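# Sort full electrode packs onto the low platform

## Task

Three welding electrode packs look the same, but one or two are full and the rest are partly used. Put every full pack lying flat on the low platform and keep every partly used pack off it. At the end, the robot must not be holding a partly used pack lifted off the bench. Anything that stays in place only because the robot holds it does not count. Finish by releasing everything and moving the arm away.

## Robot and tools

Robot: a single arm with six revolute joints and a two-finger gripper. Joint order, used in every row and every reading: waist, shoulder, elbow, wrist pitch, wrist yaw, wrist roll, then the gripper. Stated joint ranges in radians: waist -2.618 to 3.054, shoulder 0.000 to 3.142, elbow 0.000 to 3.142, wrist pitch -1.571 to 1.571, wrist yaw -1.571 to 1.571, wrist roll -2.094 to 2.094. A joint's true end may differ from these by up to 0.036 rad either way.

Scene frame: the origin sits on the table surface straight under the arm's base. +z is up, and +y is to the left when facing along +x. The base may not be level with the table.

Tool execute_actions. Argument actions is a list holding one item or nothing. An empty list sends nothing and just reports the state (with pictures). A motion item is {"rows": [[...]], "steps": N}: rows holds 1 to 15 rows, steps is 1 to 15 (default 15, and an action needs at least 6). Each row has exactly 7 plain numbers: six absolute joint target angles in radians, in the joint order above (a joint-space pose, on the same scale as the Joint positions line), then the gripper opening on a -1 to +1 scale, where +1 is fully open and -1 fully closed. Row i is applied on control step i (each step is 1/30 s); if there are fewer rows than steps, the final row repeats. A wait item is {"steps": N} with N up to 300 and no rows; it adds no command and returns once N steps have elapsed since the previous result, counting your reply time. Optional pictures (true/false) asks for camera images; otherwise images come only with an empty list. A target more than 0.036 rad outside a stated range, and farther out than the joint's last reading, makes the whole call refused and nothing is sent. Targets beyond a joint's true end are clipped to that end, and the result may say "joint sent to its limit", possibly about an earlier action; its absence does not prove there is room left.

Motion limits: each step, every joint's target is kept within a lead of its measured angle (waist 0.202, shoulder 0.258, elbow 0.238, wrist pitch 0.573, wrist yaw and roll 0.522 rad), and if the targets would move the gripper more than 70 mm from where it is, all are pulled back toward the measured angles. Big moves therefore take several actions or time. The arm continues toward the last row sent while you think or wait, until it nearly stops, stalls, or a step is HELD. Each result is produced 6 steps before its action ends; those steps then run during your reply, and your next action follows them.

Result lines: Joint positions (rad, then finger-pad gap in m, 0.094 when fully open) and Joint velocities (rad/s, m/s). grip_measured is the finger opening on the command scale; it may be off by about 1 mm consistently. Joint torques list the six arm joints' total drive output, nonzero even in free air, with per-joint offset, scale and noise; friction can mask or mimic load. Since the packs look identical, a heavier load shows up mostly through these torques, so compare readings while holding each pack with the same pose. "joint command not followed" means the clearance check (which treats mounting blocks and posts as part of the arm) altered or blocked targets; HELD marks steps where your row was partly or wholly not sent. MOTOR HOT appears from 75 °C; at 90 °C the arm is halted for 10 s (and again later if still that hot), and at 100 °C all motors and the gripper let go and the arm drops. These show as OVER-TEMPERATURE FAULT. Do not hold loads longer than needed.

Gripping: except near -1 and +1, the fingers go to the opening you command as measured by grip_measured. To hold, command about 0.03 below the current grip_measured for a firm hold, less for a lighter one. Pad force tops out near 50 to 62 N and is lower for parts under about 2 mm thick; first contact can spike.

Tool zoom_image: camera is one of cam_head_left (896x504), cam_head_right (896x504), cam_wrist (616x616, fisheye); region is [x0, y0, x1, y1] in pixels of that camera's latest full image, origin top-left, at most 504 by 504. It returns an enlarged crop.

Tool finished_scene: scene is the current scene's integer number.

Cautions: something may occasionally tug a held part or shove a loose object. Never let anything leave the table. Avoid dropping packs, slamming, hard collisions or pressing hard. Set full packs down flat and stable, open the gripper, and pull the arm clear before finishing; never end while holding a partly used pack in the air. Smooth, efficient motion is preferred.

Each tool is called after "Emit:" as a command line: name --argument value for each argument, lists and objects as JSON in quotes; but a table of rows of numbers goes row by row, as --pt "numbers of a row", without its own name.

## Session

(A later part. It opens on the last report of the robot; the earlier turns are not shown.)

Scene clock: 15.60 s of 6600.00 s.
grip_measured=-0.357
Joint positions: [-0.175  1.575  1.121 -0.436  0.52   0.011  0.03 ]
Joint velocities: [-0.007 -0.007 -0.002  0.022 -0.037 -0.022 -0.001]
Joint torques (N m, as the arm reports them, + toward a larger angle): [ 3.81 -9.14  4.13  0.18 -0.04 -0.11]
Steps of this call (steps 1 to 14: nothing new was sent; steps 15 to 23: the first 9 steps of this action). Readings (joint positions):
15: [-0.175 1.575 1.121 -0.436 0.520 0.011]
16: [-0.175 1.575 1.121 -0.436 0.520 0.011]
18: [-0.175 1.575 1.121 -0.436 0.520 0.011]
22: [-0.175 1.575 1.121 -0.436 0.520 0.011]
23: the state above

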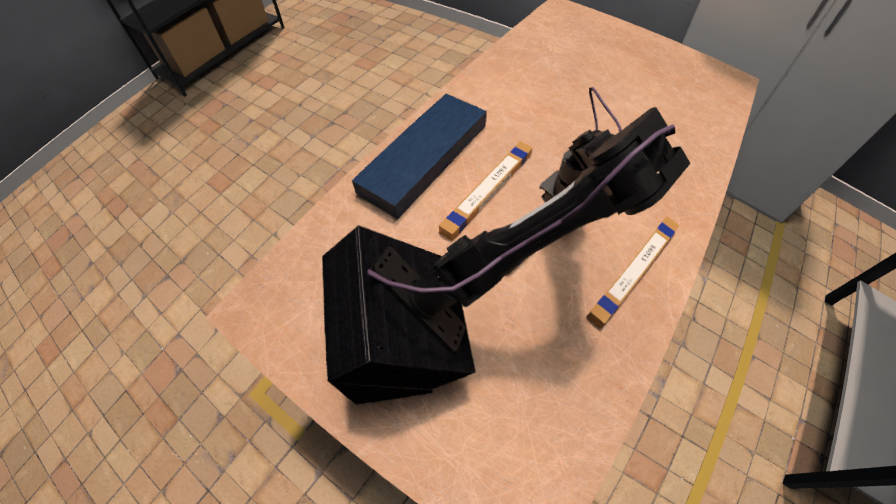

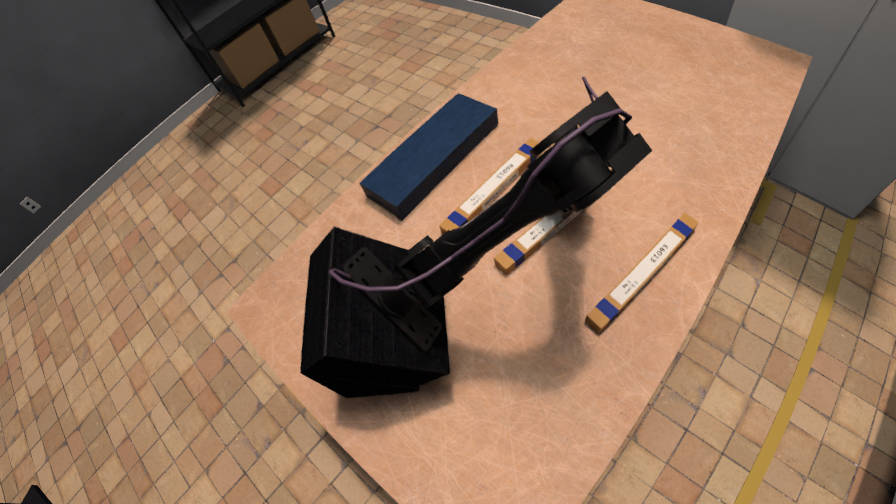

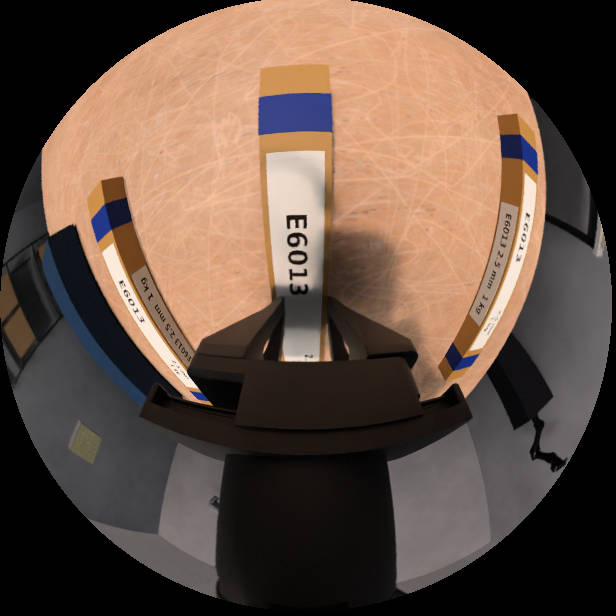

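Emit:
execute_actions --actions '[{"rows":[[-0.175,1.575,1.121,-0.43,0.515,0.0,0.1],[-0.175,1.575,1.121,-0.43,0.515,0.0,0.4],[-0.175,1.575,1.115,-0.43,0.515,0.0,0.5],[-0.179,1.58,1.105,-0.415,0.512,0.0,0.5],[-0.183,1.586,1.096,-0.40,0.509,-0.005,0.5],[-0.187,1.592,1.087,-0.385,0.506,-0.01,0.5],[-0.191,1.598,1.078,-0.37,0.503,-0.015,0.5],[-0.195,1.604,1.068,-0.355,0.5,-0.02,0.5],[-0.199,1.61,1.058,-0.34,0.497,-0.025,0.5],[-0.203,1.616,1.048,-0.325,0.494,-0.03,0.5],[-0.207,1.622,1.038,-0.308,0.492,-0.03,0.5],[-0.211,1.628,1.028,-0.292,0.49,-0.03,0.5]],"steps":15}]'

Emit:
execute_actions --actions '[{"steps":15}]' --pictures true

Scene clock: 16.40 s of 6600.00 s.
grip_measured=+0.497
Joint positions: [-0.19   1.578  1.094 -0.393  0.514  0.     0.07 ]
Joint velocities: [-0.12   0.1   -0.261  0.33  -0.051 -0.066  0.001]
Joint torques (N m, as the arm reports them, + toward a larger angle): [ 3.6  -7.35  2.41  0.16 -0.07 -0.17]
Steps of this call (steps 1 to 6: the last 6 steps of your previous action; steps 7 to 15: the robot went on to your last target; steps 16 to 24: the first 9 steps of this action). Readings (joint positions):
16: [-0.175 1.575 1.121 -0.436 0.520 0.011]
17: [-0.175 1.575 1.121 -0.436 0.520 0.011]
19: [-0.175 1.575 1.121 -0.435 0.520 0.011]
23: [-0.185 1.576 1.102 -0.404 0.515 0.003]
24: the state above

Scene clock: 16.90 s of 6600.00 s.
grip_measured=+0.497
Joint positions: [-0.213  1.628  1.034 -0.313  0.499 -0.018  0.07 ]
Joint velocities: [-0.002 -0.007 -0.007  0.037  0.037 -0.007 -0.001]
Joint torques (N m, as the arm reports them, + toward a larger angle): [ 3.9  -8.96  3.15  0.2  -0.11 -0.19]
Kept back: nothing.
Steps of this call (steps 1 to 6: the last 6 steps of your previous action; steps 7 to 15: the robot went on to your last target). Readings (joint positions):
1: [-0.195 1.584 1.085 -0.381 0.512 -0.003]
2: [-0.200 1.590 1.075 -0.368 0.510 -0.006]
4: [-0.208 1.606 1.054 -0.345 0.506 -0.011]
8: [-0.213 1.627 1.034 -0.333 0.501 -0.016]
15: the state above

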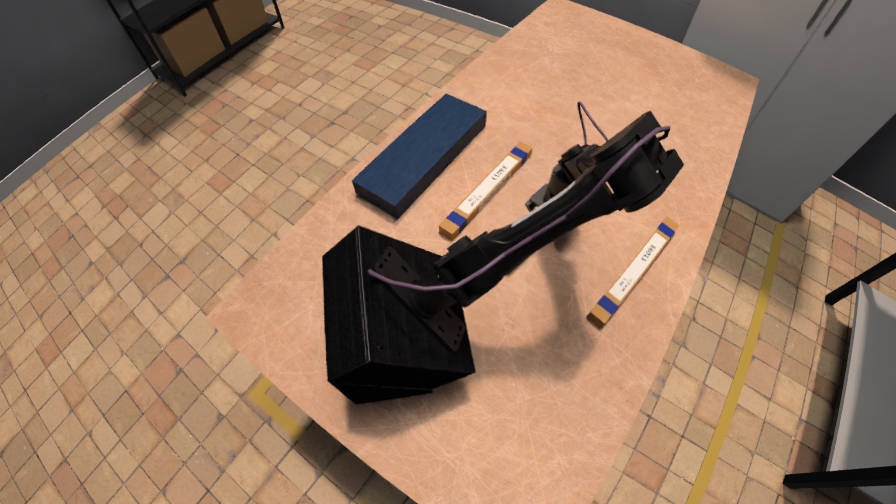

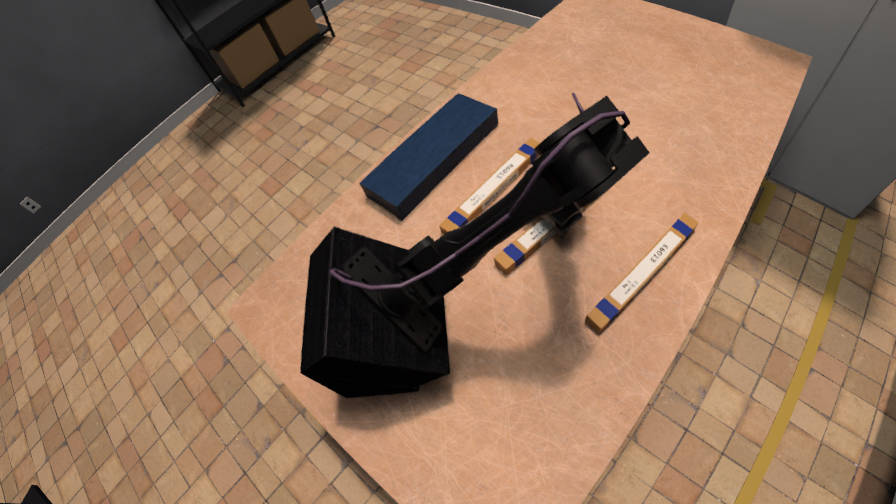

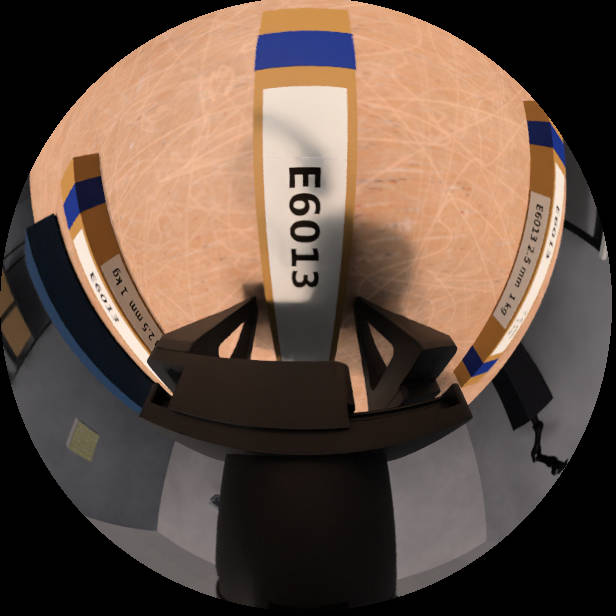

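Emit:
execute_actions --actions '[{"rows":[[-0.211,1.628,1.034,-0.3,0.49,-0.03,0.3],[-0.211,1.628,1.034,-0.3,0.49,-0.03,0.1],[-0.211,1.628,1.034,-0.3,0.49,-0.03,0.0],[-0.211,1.628,1.034,-0.3,0.49,-0.03,-0.08],[-0.211,1.628,1.034,-0.3,0.49,-0.03,-0.13],[-0.211,1.628,1.034,-0.3,0.49,-0.03,-0.18],[-0.211,1.628,1.034,-0.3,0.49,-0.03,-0.23]],"steps":15}]'

Scene clock: 17.47 s of 6600.00 s.
grip_measured=-0.166
Joint positions: [-0.213  1.628  1.034 -0.308  0.498 -0.021  0.039]
Joint velocities: [ 0.017  0.007 -0.002 -0.11  -0.007 -0.007  0.   ]
Joint torques (N m, as the arm reports them, + toward a larger angle): [ 3.82 -9.09  3.55  0.16 -0.09 -0.15]
Steps of this call (steps 1 to 8: the robot went on to your last target; steps 9 to 17: the first 9 steps of this action). Readings (joint positions):
9: [-0.213 1.628 1.034 -0.308 0.498 -0.019]
10: [-0.213 1.628 1.034 -0.308 0.498 -0.019]
12: [-0.213 1.628 1.034 -0.308 0.498 -0.019]
16: [-0.213 1.628 1.034 -0.308 0.498 -0.021]
17: the state above

Emit:
execute_actions --actions '[{"rows":[[-0.209,1.62,1.044,-0.305,0.492,-0.03,-0.21],[-0.207,1.612,1.054,-0.31,0.494,-0.03,-0.21],[-0.205,1.604,1.064,-0.315,0.496,-0.03,-0.21],[-0.202,1.596,1.074,-0.325,0.498,-0.03,-0.21],[-0.199,1.588,1.082,-0.335,0.5,-0.03,-0.21],[-0.196,1.58,1.09,-0.347,0.502,-0.03,-0.21],[-0.193,1.572,1.098,-0.36,0.504,-0.03,-0.21],[-0.19,1.564,1.106,-0.373,0.506,-0.03,-0.21],[-0.187,1.556,1.114,-0.386,0.508,-0.03,-0.21],[-0.184,1.548,1.122,-0.4,0.51,-0.03,-0.21],[-0.181,1.54,1.13,-0.413,0.512,-0.03,-0.21],[-0.178,1.532,1.138,-0.426,0.514,-0.03,-0.21],[-0.175,1.524,1.146,-0.44,0.516,-0.03,-0.21],[-0.172,1.516,1.154,-0.453,0.518,-0.03,-0.21],[-0.169,1.508,1.162,-0.466,0.52,-0.03,-0.21]],"steps":15}]'

Emit:
execute_actions --actions '[{"steps":15}]' --pictures true

Scene clock: 18.27 s of 6600.00 s.
grip_measured=-0.166
Joint positions: [-0.213  1.628  1.058 -0.347  0.498 -0.022  0.039]
Joint velocities: [-0.002 -0.002  0.203 -0.3    0.051  0.007 -0.001]
Joint torques (N m, as the arm reports them, + toward a larger angle): [  5.92 -14.45   6.81   0.06   0.12  -0.08]
Steps of this call (steps 1 to 6: the last 6 steps of your previous action; steps 7 to 15: the robot went on to your last target; steps 16 to 24: the first 9 steps of this action). Readings (joint positions):
16: [-0.213 1.628 1.034 -0.308 0.498 -0.021]
17: [-0.213 1.628 1.034 -0.308 0.498 -0.021]
19: [-0.213 1.628 1.036 -0.310 0.498 -0.021]
23: [-0.213 1.628 1.052 -0.337 0.498 -0.021]
24: the state above

Scene clock: 18.77 s of 6600.00 s.
grip_measured=-0.166
Joint positions: [-0.206  1.562  1.128 -0.452  0.517 -0.022  0.039]
Joint velocities: [ 0.012  0.002 -0.007 -0.125  0.022  0.007 -0.   ]
Joint torques (N m, as the arm reports them, + toward a larger angle): [  6.72 -13.21   6.82   0.12   0.06  -0.13]
Kept back: nothing.
Steps of this call (steps 1 to 6: the last 6 steps of your previous action; steps 7 to 15: the robot went on to your last target). Readings (joint positions):
1: [-0.213 1.626 1.066 -0.357 0.499 -0.022]
2: [-0.213 1.623 1.072 -0.368 0.499 -0.022]
4: [-0.213 1.612 1.086 -0.396 0.501 -0.022]
8: [-0.209 1.580 1.113 -0.443 0.510 -0.022]
15: the state above

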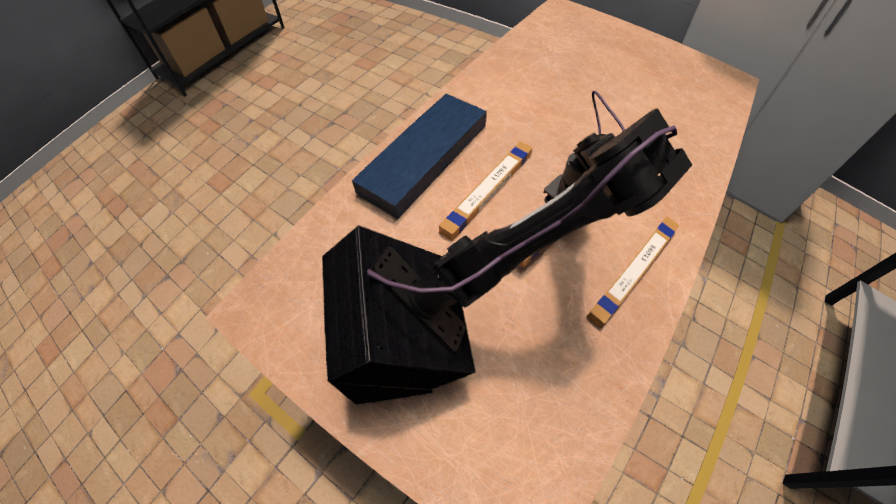

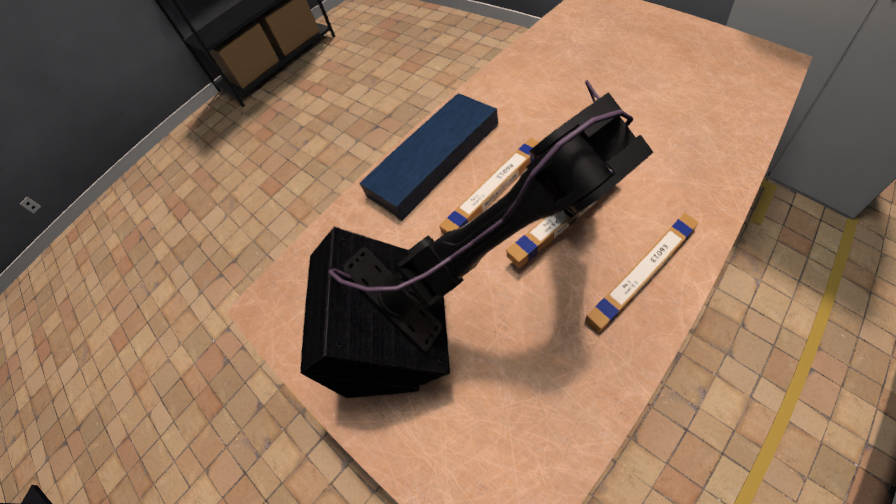

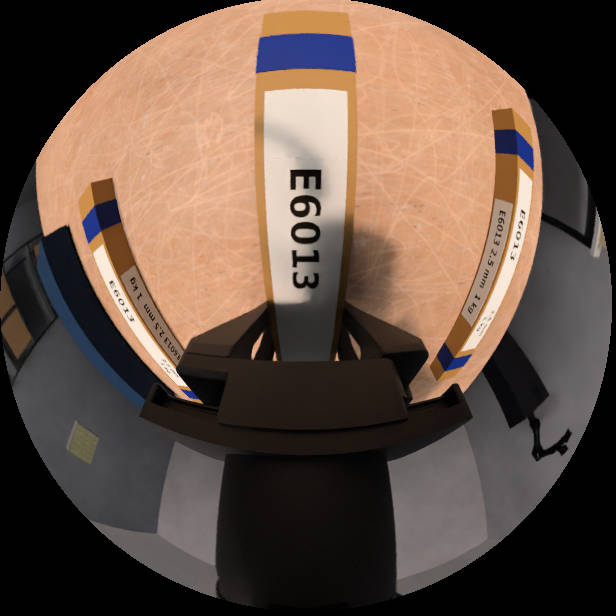

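Emit:
execute_actions --actions '[{"rows":[[-0.164,1.503,1.167,-0.47,0.52,-0.03,-0.21],[-0.159,1.498,1.172,-0.478,0.52,-0.03,-0.21],[-0.154,1.493,1.177,-0.486,0.52,-0.03,-0.21],[-0.149,1.488,1.182,-0.494,0.52,-0.03,-0.21],[-0.144,1.483,1.187,-0.502,0.52,-0.03,-0.21],[-0.139,1.478,1.192,-0.51,0.52,-0.03,-0.21],[-0.134,1.473,1.197,-0.518,0.52,-0.03,-0.21],[-0.129,1.468,1.202,-0.526,0.52,-0.03,-0.21],[-0.124,1.463,1.207,-0.534,0.52,-0.03,-0.21],[-0.119,1.458,1.212,-0.542,0.52,-0.03,-0.21],[-0.114,1.453,1.217,-0.55,0.52,-0.03,-0.21],[-0.109,1.448,1.222,-0.558,0.52,-0.03,-0.21],[-0.104,1.443,1.227,-0.566,0.52,-0.03,-0.21],[-0.099,1.438,1.232,-0.574,0.52,-0.03,-0.21],[-0.094,1.433,1.237,-0.582,0.52,-0.03,-0.21]],"steps":15}]'

Emit:
execute_actions --actions '[{"rows":[[-0.104,1.445,1.225,-0.582,0.52,-0.03,-0.21],[-0.114,1.457,1.213,-0.582,0.52,-0.03,-0.21],[-0.122,1.467,1.203,-0.582,0.52,-0.03,-0.21],[-0.127,1.472,1.198,-0.578,0.52,-0.03,-0.21],[-0.132,1.477,1.193,-0.57,0.52,-0.03,-0.21],[-0.137,1.482,1.188,-0.562,0.52,-0.03,-0.21],[-0.142,1.487,1.183,-0.554,0.52,-0.03,-0.21],[-0.147,1.492,1.178,-0.546,0.52,-0.03,-0.21],[-0.152,1.497,1.173,-0.538,0.52,-0.03,-0.21],[-0.157,1.502,1.168,-0.53,0.52,-0.03,-0.21],[-0.162,1.507,1.163,-0.522,0.52,-0.03,-0.21],[-0.167,1.512,1.158,-0.514,0.52,-0.03,-0.21],[-0.172,1.517,1.153,-0.506,0.52,-0.03,-0.21],[-0.177,1.522,1.148,-0.498,0.52,-0.03,-0.21],[-0.182,1.527,1.143,-0.49,0.52,-0.03,-0.21]],"steps":15}]'

Emit:
execute_actions --actions '[{"steps":10}]'

Scene clock: 20.23 s of 6600.00 s.
grip_measured=-0.166
Joint positions: [-0.171  1.549  1.145 -0.519  0.52  -0.022  0.039]
Joint velocities: [ 0.164 -0.159  0.105 -0.286  0.022  0.022 -0.001]
Joint torques (N m, as the arm reports them, + toward a larger angle): [  6.86 -14.89   8.34   0.29   0.    -0.14]
Steps of this call (steps 1 to 30: the robot went on to your last target; steps 31 to 35: nothing new was sent; steps 36 to 44: the first 9 steps of this action). Readings (joint positions):
36: [-0.205 1.562 1.128 -0.472 0.517 -0.022]
37: [-0.204 1.562 1.128 -0.473 0.518 -0.022]
39: [-0.199 1.562 1.129 -0.479 0.520 -0.022]
43: [-0.177 1.554 1.141 -0.510 0.520 -0.022]
44: the state above

Scene clock: 20.73 s of 6600.00 s.
grip_measured=-0.166
Joint positions: [-0.162  1.513  1.176 -0.569  0.522 -0.022  0.039]
Joint velocities: [-0.183  0.095 -0.105 -0.051  0.007  0.007  0.   ]
Joint torques (N m, as the arm reports them, + toward a larger angle): [  5.42 -10.87   4.66   0.27  -0.02  -0.17]
Steps of this call (steps 1 to 6: the last 6 steps of your previous action; steps 7 to 15: the first 9 steps of this action). Readings (joint positions):
7: [-0.137 1.506 1.184 -0.567 0.520 -0.022]
8: [-0.136 1.502 1.185 -0.567 0.520 -0.022]
10: [-0.139 1.501 1.185 -0.565 0.522 -0.022]
14: [-0.156 1.510 1.179 -0.571 0.522 -0.022]
15: the state above

Scene clock: 21.07 s of 6600.00 s.
grip_measured=-0.166
Joint positions: [-0.204  1.564  1.13  -0.529  0.522 -0.022  0.039]
Joint velocities: [-0.032  0.051 -0.051 -0.081 -0.022 -0.022 -0.001]
Joint torques (N m, as the arm reports them, + toward a larger angle): [  5.5  -12.21   5.29   0.35   0.01  -0.11]
Kept back: nothing.
Steps of this call (steps 1 to 6: the last 6 steps of your previous action; steps 7 to 10: the robot went on to your last target). Readings (joint positions):
1: [-0.168 1.517 1.171 -0.566 0.522 -0.022]
2: [-0.173 1.522 1.166 -0.561 0.522 -0.022]
4: [-0.184 1.533 1.155 -0.551 0.522 -0.022]
8: [-0.201 1.557 1.136 -0.531 0.522 -0.022]
10: the state above

Emit:
execute_actions --actions '[{"rows":[[-0.165,1.51,1.15,-0.51,0.525,-0.025,-0.21],[-0.15,1.49,1.155,-0.535,0.53,-0.02,-0.21],[-0.135,1.465,1.16,-0.565,0.54,-0.01,-0.21],[-0.12,1.44,1.165,-0.595,0.55,0,-0.21],[-0.10,1.41,1.17,-0.625,0.56,0.01,-0.21],[-0.08,1.385,1.175,-0.655,0.57,0.025,-0.21],[-0.06,1.36,1.18,-0.68,0.58,0.04,-0.21],[-0.03,1.35,1.185,-0.70,0.595,0.07,-0.21],[0.01,1.37,1.19,-0.705,0.61,0.12,-0.21],[0.06,1.41,1.205,-0.71,0.63,0.18,-0.21],[0.11,1.46,1.22,-0.715,0.65,0.245,-0.21],[0.165,1.515,1.24,-0.72,0.675,0.31,-0.21],[0.22,1.57,1.26,-0.725,0.70,0.38,-0.21],[0.275,1.63,1.275,-0.73,0.72,0.45,-0.21],[0.33,1.69,1.295,-0.735,0.745,0.52,-0.21]],"steps":15}]'

Emit:
execute_actions --actions '[{"rows":[[0.385,1.755,1.31,-0.74,0.765,0.59,-0.21],[0.435,1.82,1.335,-0.745,0.787,0.655,-0.21],[0.46,1.88,1.39,-0.765,0.79,0.69,-0.21],[0.485,1.94,1.45,-0.79,0.793,0.72,-0.21],[0.51,2.0,1.51,-0.813,0.796,0.75,-0.21],[0.53,2.06,1.575,-0.836,0.80,0.78,-0.21],[0.55,2.12,1.64,-0.86,0.802,0.81,-0.21],[0.57,2.18,1.705,-0.883,0.805,0.84,-0.21],[0.59,2.24,1.77,-0.906,0.807,0.87,-0.21],[0.61,2.30,1.835,-0.93,0.81,0.90,-0.21],[0.63,2.36,1.90,-0.953,0.812,0.93,-0.21],[0.645,2.41,1.955,-0.975,0.814,0.955,-0.21],[0.66,2.455,2.005,-0.995,0.816,0.975,-0.21],[0.672,2.49,2.04,-1.005,0.817,0.99,-0.21],[0.68,2.51,2.06,-1.01,0.817,1.0,-0.21]],"steps":15}]'

Emit:
execute_actions --actions '[{"steps":25}]' --pictures true

Scene clock: 23.07 s of 6600.00 s.
grip_measured=-0.166
Joint positions: [-0.09   1.449  1.131 -0.646  0.569  0.024  0.039]
Joint velocities: [ 0.838 -0.662  0.139 -0.681  0.462  0.535  0.   ]
Joint torques (N m, as the arm reports them, + toward a larger angle): [  7.68 -11.18   8.45   0.53  -0.34   0.08]
Steps of this call (steps 1 to 30: the robot went on to your last target; steps 31 to 51: nothing new was sent; steps 52 to 60: the first 9 steps of this action). Readings (joint positions):
52: [-0.204 1.566 1.128 -0.507 0.522 -0.022]
53: [-0.203 1.566 1.128 -0.509 0.524 -0.022]
55: [-0.190 1.556 1.128 -0.526 0.532 -0.019]
59: [-0.118 1.473 1.128 -0.622 0.556 0.007]
60: the state above

Scene clock: 23.57 s of 6600.00 s.
grip_measured=-0.166
Joint positions: [ 0.474  2.159  1.584 -0.816  0.764  0.664  0.039]
Joint velocities: [ 0.72   2.186  1.902 -0.681  0.095  1.165 -0.   ]
Joint torques (N m, as the arm reports them, + toward a larger angle): [ 13.69 -13.45   7.6    0.3    0.37   0.09]
Steps of this call (steps 1 to 6: the last 6 steps of your previous action; steps 7 to 15: the first 9 steps of this action). Readings (joint positions):
7: [0.211 1.601 1.264 -0.699 0.718 0.314]
8: [0.251 1.655 1.282 -0.693 0.731 0.361]
10: [0.324 1.781 1.329 -0.702 0.750 0.454]
14: [0.447 2.083 1.520 -0.792 0.763 0.623]
15: the state above

Scene clock: 24.40 s of 6600.00 s.
grip_measured=-0.166
Joint positions: [ 0.617  2.58   2.012 -1.005  0.797  0.988  0.039]
Joint velocities: [ 0.002  0.012  0.012 -0.051 -0.007  0.022 -0.002]
Joint torques (N m, as the arm reports them, + toward a larger angle): [ 15.4  -15.37   8.07  -0.05   0.24   0.09]
Kept back: nothing.
Steps of this call (steps 1 to 6: the last 6 steps of your previous action; steps 7 to 25: the robot went on to your last target). Readings (joint positions):
1: [0.499 2.233 1.651 -0.837 0.765 0.705]
2: [0.523 2.304 1.720 -0.859 0.767 0.745]
4: [0.567 2.430 1.855 -0.895 0.769 0.817]
8: [0.630 2.569 1.997 -0.916 0.768 0.916]
25: the state above

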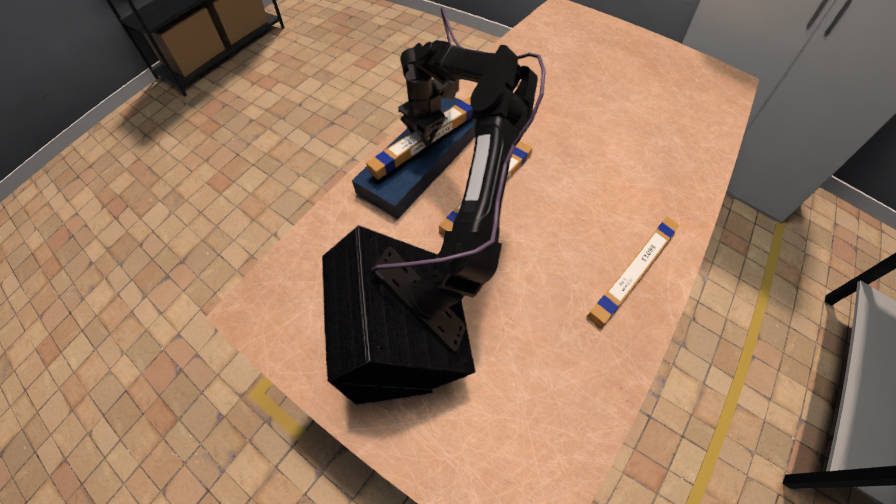

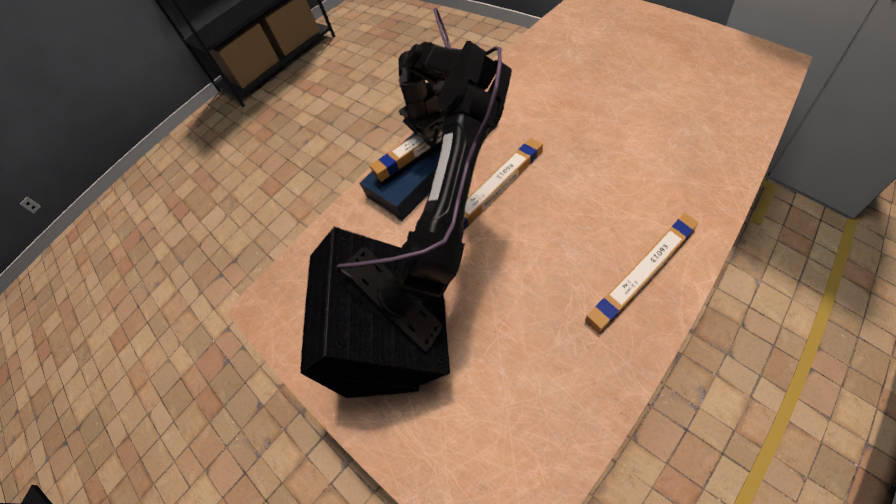

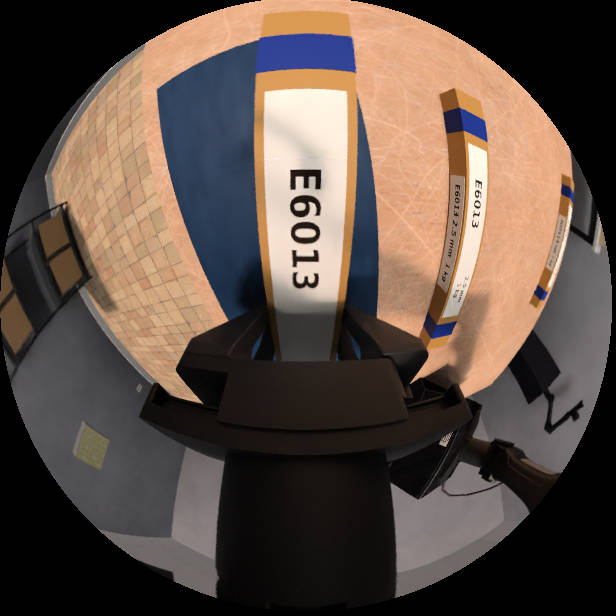

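Emit:
zoom_image --camera "cam_head_left" --region '[340, 70, 500, 230]'

Region (340, 70, 500, 230) of cam_head_left's 896x504 image, scaled by 3.150, with more detail than that image has.

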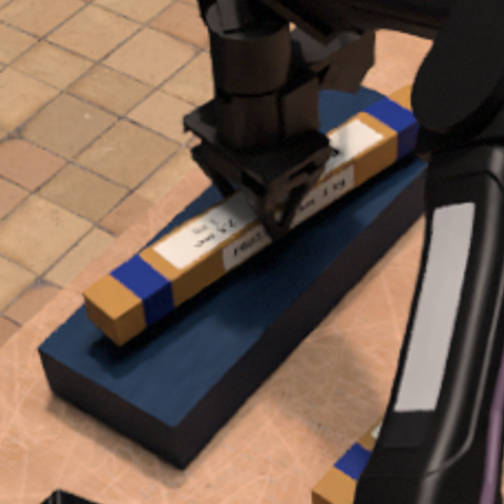

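Emit:
execute_actions --actions '[{"rows":[[0.682,2.515,2.075,-1.012,0.825,0.985,-0.21],[0.684,2.525,2.09,-1.016,0.83,0.97,-0.21],[0.686,2.535,2.105,-1.02,0.835,0.955,-0.21],[0.688,2.547,2.12,-1.024,0.838,0.94,-0.21],[0.69,2.559,2.135,-1.028,0.838,0.925,-0.21],[0.692,2.571,2.15,-1.032,0.838,0.91,-0.21],[0.695,2.583,2.165,-1.036,0.838,0.895,-0.21],[0.698,2.595,2.18,-1.04,0.838,0.88,-0.21],[0.70,2.607,2.195,-1.045,0.838,0.865,-0.21],[0.702,2.619,2.21,-1.05,0.838,0.85,-0.21],[0.704,2.631,2.225,-1.054,0.838,0.835,-0.21],[0.706,2.643,2.24,-1.058,0.838,0.82,-0.21],[0.708,2.655,2.256,-1.062,0.838,0.807,-0.21],[0.71,2.666,2.272,-1.066,0.838,0.797,-0.21],[0.712,2.676,2.288,-1.07,0.838,0.79,-0.21]],"steps":15}]'

Emit:
execute_actions --actions '[{"steps":18}]' --pictures true

Scene clock: 25.77 s of 6600.00 s.
grip_measured=-0.166
Joint positions: [ 0.619  2.612  2.126 -1.033  0.812  0.93   0.039]
Joint velocities: [ 0.017  0.242  0.515 -0.022  0.154 -0.403  0.   ]
Joint torques (N m, as the arm reports them, + toward a larger angle): [ 17.14 -11.84   7.4   -0.01   0.15  -0.16]
Steps of this call (steps 1 to 30: the robot went on to your last target; steps 31 to 32: nothing new was sent; steps 33 to 41: the first 9 steps of this action). Readings (joint positions):
33: [0.617 2.580 2.014 -1.007 0.797 0.989]
34: [0.617 2.580 2.019 -1.010 0.797 0.988]
36: [0.617 2.583 2.038 -1.023 0.797 0.980]
40: [0.618 2.604 2.108 -1.033 0.809 0.942]
41: the state above

Scene clock: 26.37 s of 6600.00 s.
grip_measured=-0.166
Joint positions: [ 0.641  2.729  2.238 -1.076  0.816  0.804  0.039]
Joint velocities: [-0.012 -0.022 -0.002 -0.051 -0.037  0.022 -0.   ]
Joint torques (N m, as the arm reports them, + toward a larger angle): [ 16.63 -14.68   8.44   0.13   0.27  -0.18]
Kept back: nothing.
Steps of this call (steps 1 to 6: the last 6 steps of your previous action; steps 7 to 18: the robot went on to your last target). Readings (joint positions):
1: [0.620 2.621 2.143 -1.034 0.816 0.917]
2: [0.622 2.630 2.160 -1.035 0.818 0.905]
4: [0.626 2.653 2.191 -1.039 0.822 0.878]
8: [0.636 2.701 2.236 -1.049 0.823 0.834]
18: the state above

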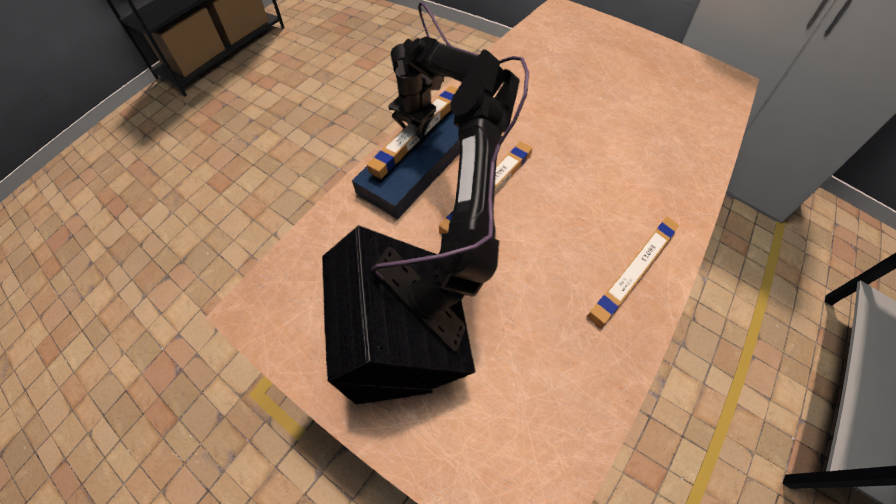

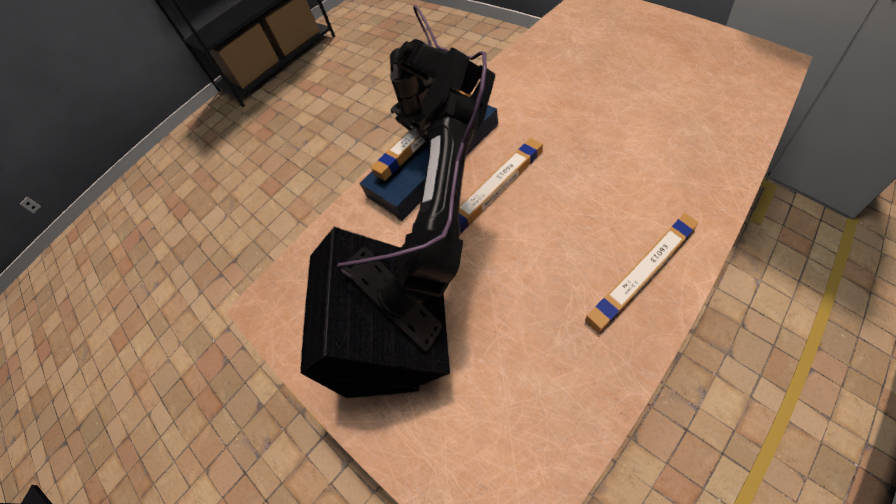

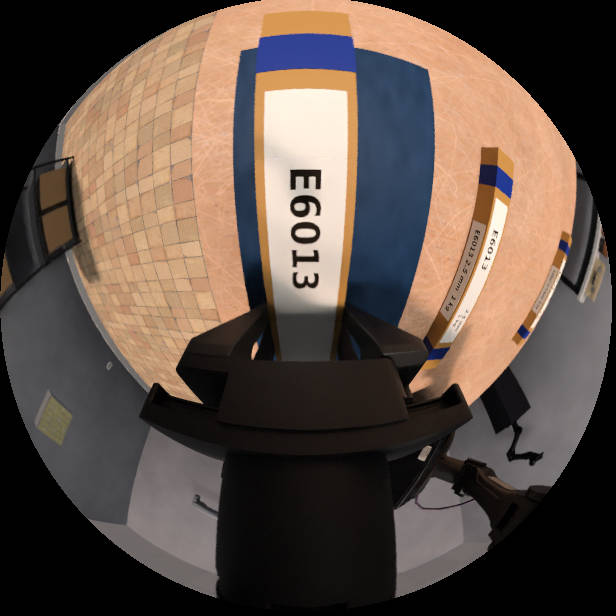

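Emit:
execute_actions --actions '[{"rows":[[0.71,2.665,2.27,-1.06,0.838,0.79,-0.21],[0.708,2.66,2.252,-1.05,0.838,0.788,-0.21],[0.706,2.657,2.236,-1.038,0.838,0.786,-0.21],[0.704,2.655,2.221,-1.026,0.838,0.784,-0.21],[0.702,2.653,2.207,-1.014,0.838,0.782,-0.21],[0.70,2.651,2.193,-1.002,0.838,0.78,-0.21],[0.698,2.65,2.18,-0.99,0.838,0.778,-0.21],[0.695,2.649,2.167,-0.978,0.838,0.776,-0.21],[0.692,2.648,2.154,-0.966,0.838,0.774,-0.21],[0.69,2.647,2.141,-0.954,0.838,0.772,-0.21],[0.688,2.646,2.128,-0.942,0.838,0.77,-0.21],[0.685,2.645,2.116,-0.93,0.838,0.77,-0.21],[0.683,2.645,2.105,-0.918,0.838,0.77,-0.21],[0.681,2.645,2.095,-0.906,0.838,0.77,-0.21],[0.679,2.645,2.086,-0.895,0.838,0.77,-0.21]],"steps":15}]'

Emit:
execute_actions --actions '[{"steps":18}]' --pictures true

Scene clock: 27.23 s of 6600.00 s.
grip_measured=-0.166
Joint positions: [ 0.641  2.716  2.17  -1.022  0.818  0.793  0.039]
Joint velocities: [-0.022 -0.032 -0.383  0.3   -0.066 -0.095 -0.001]
Joint torques (N m, as the arm reports them, + toward a larger angle): [ 14.93 -15.59   5.25   0.19   0.28  -0.16]
Steps of this call (steps 1 to 15: the robot went on to your last target; steps 16 to 17: nothing new was sent; steps 18 to 26: the first 9 steps of this action). Readings (joint positions):
18: [0.641 2.729 2.238 -1.076 0.816 0.802]
19: [0.641 2.729 2.238 -1.076 0.816 0.801]
21: [0.641 2.727 2.230 -1.067 0.817 0.799]
25: [0.641 2.717 2.183 -1.031 0.818 0.795]
26: the state above

Scene clock: 27.83 s of 6600.00 s.
grip_measured=-0.166
Joint positions: [ 0.635  2.702  2.082 -0.943  0.82   0.778  0.039]
Joint velocities: [ 0.007 -0.002  0.002  0.022  0.007  0.037 -0.001]
Joint torques (N m, as the arm reports them, + toward a larger angle): [ 14.17 -14.73   4.8    0.55   0.25  -0.13]
Kept back: nothing.
Steps of this call (steps 1 to 6: the last 6 steps of your previous action; steps 7 to 18: the robot went on to your last target). Readings (joint positions):
1: [0.640 2.715 2.156 -1.012 0.818 0.791]
2: [0.639 2.715 2.143 -1.002 0.818 0.789]
4: [0.635 2.715 2.116 -0.981 0.818 0.786]
8: [0.635 2.705 2.087 -0.949 0.820 0.780]
18: the state above

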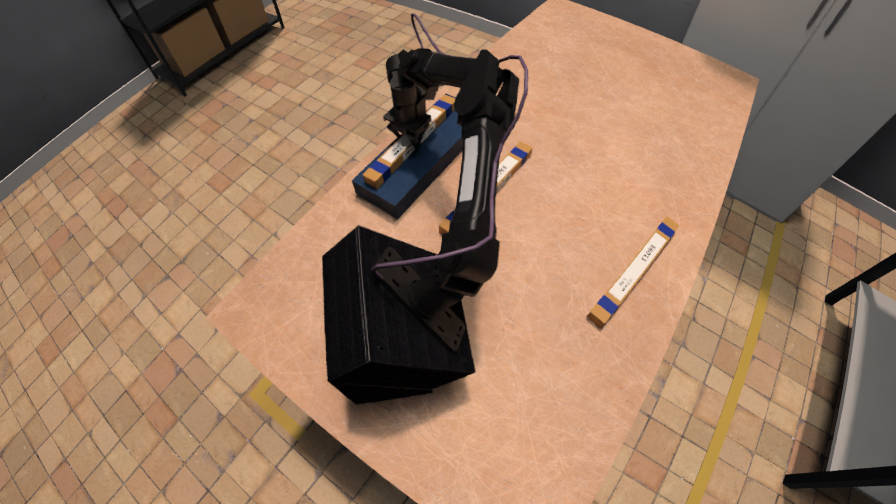

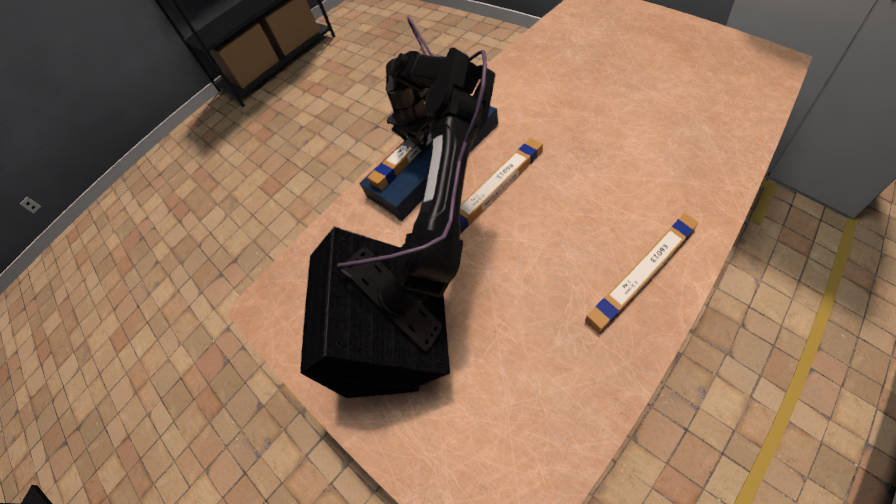

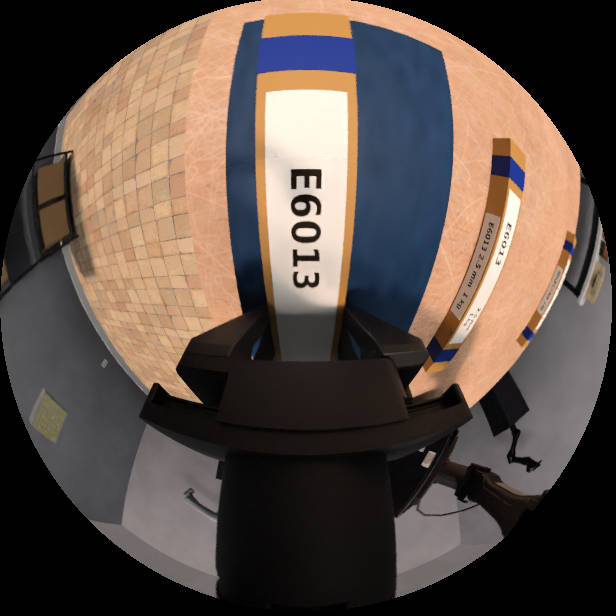

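Emit:
zoom_image --camera "cam_head_left" --region '[340, 70, 500, 230]'

Region (340, 70, 500, 230) of cam_head_left's 896x504 image, scaled by 3.150, with more detail than that image has.

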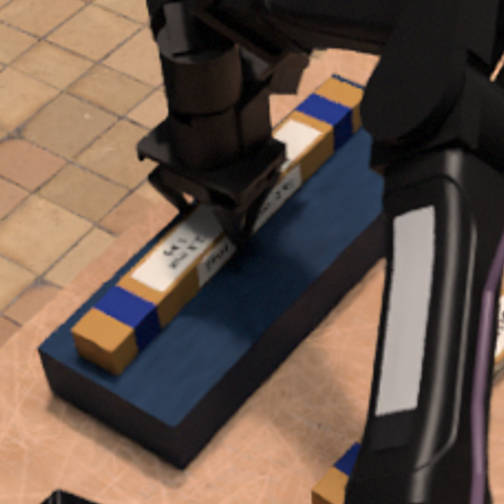

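Emit:
execute_actions --actions '[{"rows":[[0.672,2.655,2.086,-0.93,0.83,0.775,-0.21],[0.665,2.665,2.086,-0.93,0.83,0.775,-0.21],[0.66,2.675,2.086,-0.93,0.83,0.775,-0.21],[0.655,2.68,2.086,-0.93,0.83,0.775,-0.15],[0.65,2.685,2.086,-0.93,0.83,0.775,-0.05],[0.648,2.685,2.086,-0.93,0.83,0.775,0.2],[0.648,2.685,2.086,-0.93,0.83,0.775,0.5],[0.648,2.685,2.086,-0.93,0.83,0.775,0.8],[0.65,2.675,2.086,-0.935,0.83,0.775,1],[0.657,2.66,2.08,-0.945,0.83,0.778,1],[0.665,2.643,2.07,-0.957,0.83,0.782,1],[0.673,2.625,2.06,-0.97,0.83,0.786,1],[0.681,2.605,2.048,-0.985,0.83,0.79,1],[0.689,2.585,2.035,-1.0,0.83,0.795,1],[0.697,2.565,2.02,-1.015,0.83,0.80,1]],"steps":15}]'

Emit:
execute_actions --actions '[{"rows":[[0.705,2.543,2.005,-1.03,0.83,0.80,1],[0.712,2.52,1.99,-1.045,0.825,0.80,1],[0.718,2.495,1.97,-1.06,0.82,0.80,1],[0.715,2.46,1.94,-1.055,0.82,0.79,1],[0.705,2.42,1.90,-1.04,0.82,0.775,1],[0.69,2.38,1.855,-1.02,0.815,0.76,1],[0.67,2.335,1.805,-0.995,0.815,0.74,1],[0.645,2.29,1.755,-0.97,0.81,0.72,1],[0.62,2.24,1.70,-0.945,0.81,0.70,1],[0.595,2.19,1.645,-0.92,0.805,0.68,1],[0.57,2.14,1.59,-0.89,0.80,0.66,1],[0.545,2.09,1.535,-0.865,0.80,0.64,1],[0.515,2.04,1.485,-0.84,0.795,0.62,1],[0.49,1.995,1.435,-0.815,0.795,0.60,1],[0.465,1.955,1.39,-0.79,0.79,0.58,1]],"steps":15}]' --pictures true

Emit:
execute_actions --actions '[{"rows":[[0.44,1.92,1.35,-0.765,0.788,0.56,1],[0.42,1.89,1.32,-0.745,0.785,0.54,1],[0.405,1.875,1.30,-0.725,0.782,0.525,1],[0.395,1.875,1.29,-0.70,0.779,0.51,1],[0.385,1.882,1.283,-0.68,0.776,0.50,1],[0.375,1.89,1.277,-0.66,0.773,0.487,1],[0.365,1.898,1.27,-0.64,0.77,0.475,1],[0.355,1.906,1.264,-0.62,0.768,0.462,1],[0.345,1.914,1.258,-0.60,0.765,0.45,1],[0.335,1.922,1.252,-0.575,0.762,0.437,1],[0.327,1.929,1.246,-0.555,0.76,0.427,1],[0.32,1.933,1.242,-0.535,0.757,0.42,1]],"steps":15}]'

Emit:
execute_actions --actions '[{"steps":15}]' --pictures true

Scene clock: 29.63 s of 6600.00 s.
grip_measured=+0.865
Joint positions: [ 0.633  2.702  2.082 -0.941  0.817  0.778  0.088]
Joint velocities: [ 0.007  0.002 -0.027  0.037 -0.007 -0.037  0.296]
Joint torques (N m, as the arm reports them, + toward a larger angle): [ 11.71 -12.45   4.86   0.09   0.19  -0.04]
Steps of this call (steps 1 to 15: the robot went on to your last target; steps 16 to 45: nothing new was sent; steps 46 to 54: the first 9 steps of this action). Readings (joint positions):
46: [0.635 2.702 2.082 -0.944 0.820 0.778]
47: [0.635 2.702 2.082 -0.944 0.819 0.778]
49: [0.633 2.702 2.082 -0.944 0.817 0.778]
53: [0.633 2.702 2.082 -0.941 0.817 0.778]
54: the state above

Scene clock: 30.13 s of 6600.00 s.
grip_measured=+1.000
Joint positions: [ 0.676  2.343  1.8   -0.987  0.809  0.758  0.094]
Joint velocities: [-0.364 -1.389 -1.438  0.315 -0.081 -0.256  0.   ]
Joint torques (N m, as the arm reports them, + toward a larger angle): [  6.32 -10.15   3.88  -0.04   0.21  -0.1 ]
Steps of this call (steps 1 to 6: the last 6 steps of your previous action; steps 7 to 15: the first 9 steps of this action). Readings (joint positions):
7: [0.651 2.626 2.032 -0.976 0.817 0.782]
8: [0.659 2.602 2.019 -0.988 0.817 0.784]
10: [0.677 2.547 1.987 -1.007 0.817 0.785]
14: [0.686 2.390 1.848 -0.998 0.811 0.768]
15: the state above

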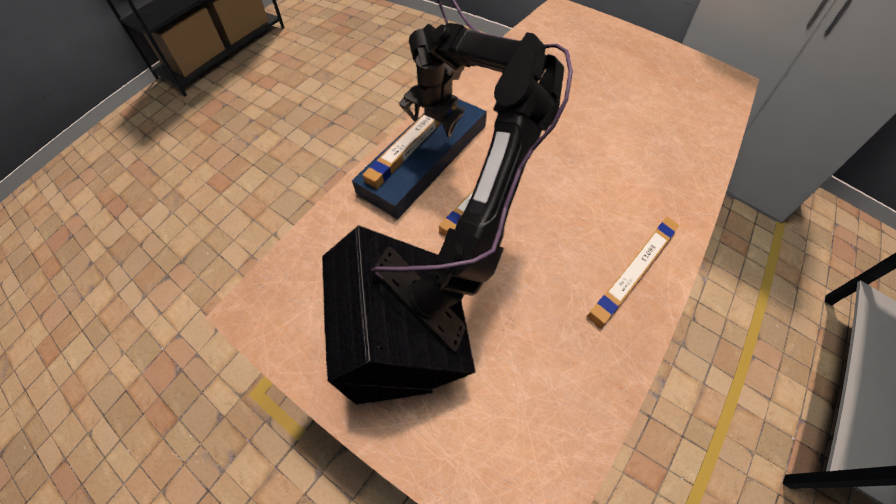

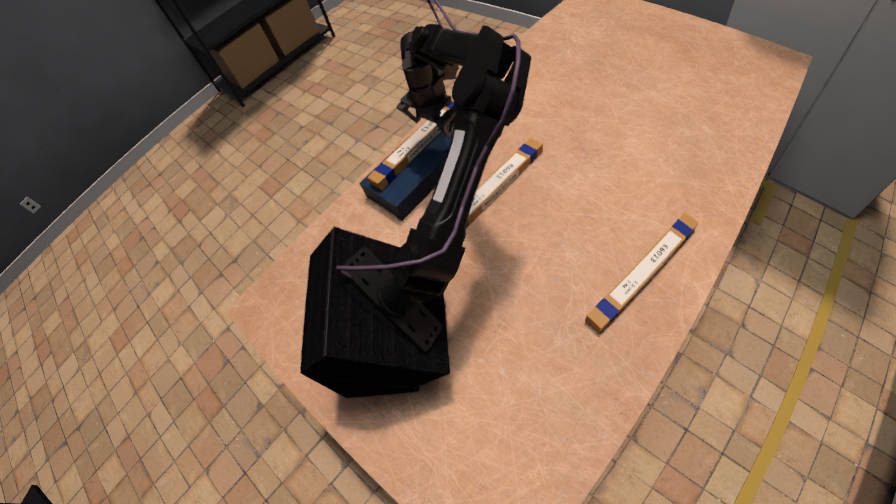

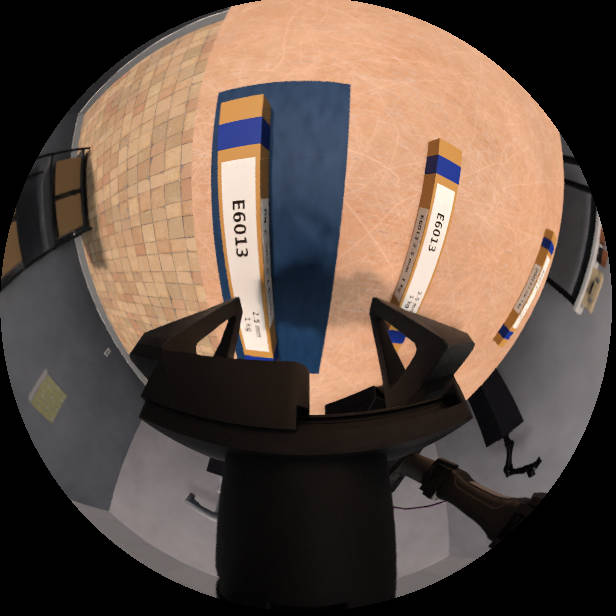

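Scene clock: 30.63 s of 6600.00 s.
grip_measured=+1.000
Joint positions: [ 0.351  1.887  1.286 -0.706  0.786  0.521  0.094]
Joint velocities: [-0.095  0.105 -0.222  0.667 -0.198 -0.388  0.   ]
Joint torques (N m, as the arm reports them, + toward a larger angle): [ 6.58 -6.15  2.99  0.1  -0.01 -0.18]
Steps of this call (steps 1 to 6: the last 6 steps of your previous action; steps 7 to 15: the first 9 steps of this action). Readings (joint positions):
7: [0.465 2.003 1.441 -0.861 0.799 0.648]
8: [0.433 1.962 1.400 -0.842 0.799 0.630]
10: [0.386 1.902 1.338 -0.811 0.799 0.596]
14: [0.354 1.884 1.294 -0.728 0.791 0.535]
15: the state above

Scene clock: 31.13 s of 6600.00 s.
grip_measured=+1.000
Joint positions: [ 0.309  1.931  1.25  -0.555  0.761  0.435  0.094]
Joint velocities: [-0.007 -0.012 -0.027  0.037 -0.022 -0.051  0.   ]
Joint torques (N m, as the arm reports them, + toward a larger angle): [ 7.84 -7.8   3.14  0.2  -0.01 -0.16]
Kept back: nothing.
Steps of this call (steps 1 to 6: the last 6 steps of your previous action; steps 7 to 15: the robot went on to your last target). Readings (joint positions):
1: [0.346 1.893 1.279 -0.684 0.782 0.507]
2: [0.340 1.900 1.273 -0.661 0.778 0.493]
4: [0.325 1.915 1.262 -0.620 0.771 0.471]
8: [0.309 1.931 1.251 -0.581 0.764 0.447]
15: the state above

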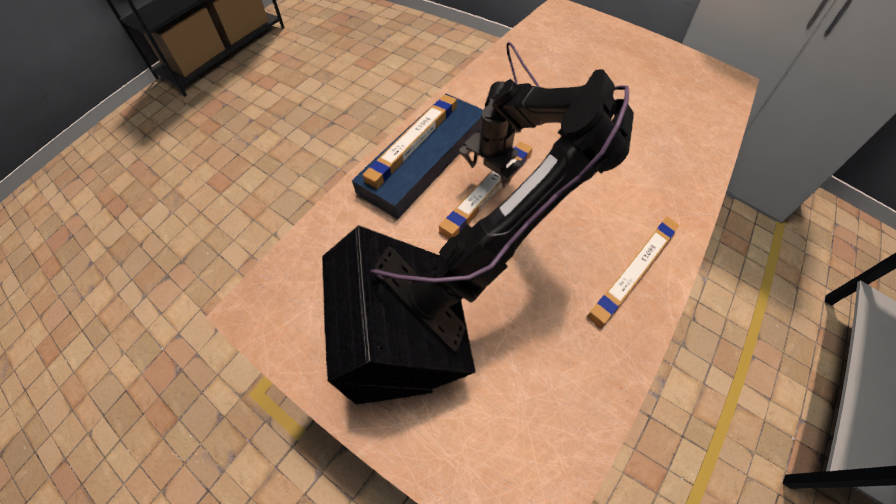

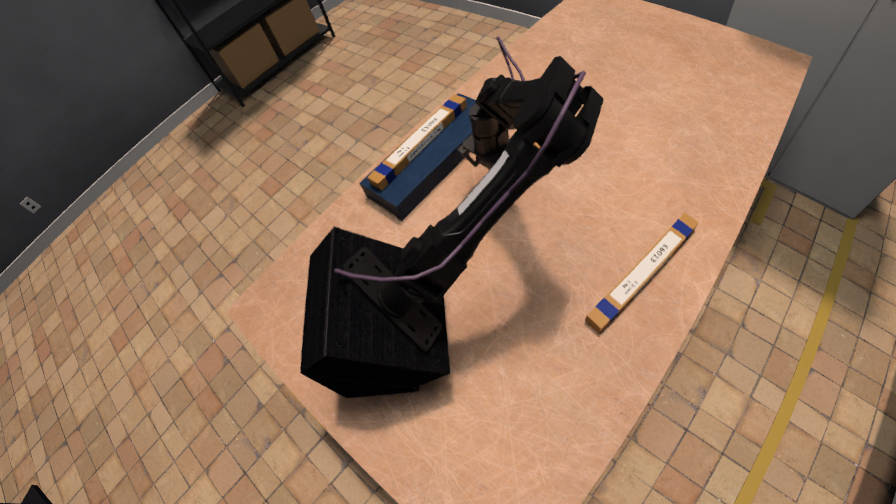

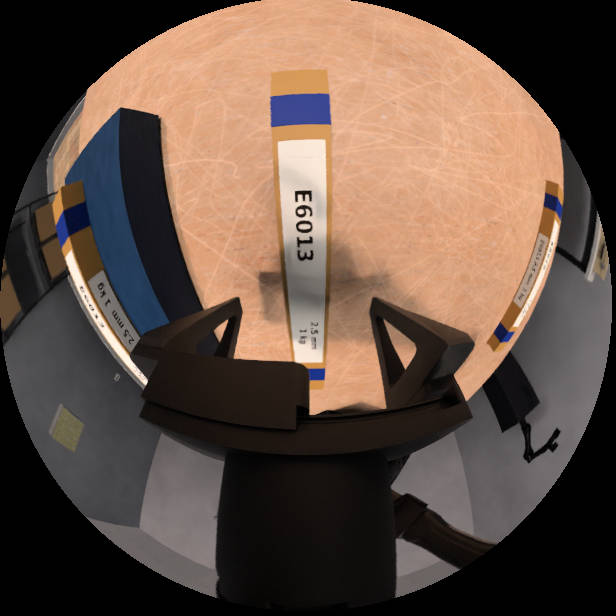

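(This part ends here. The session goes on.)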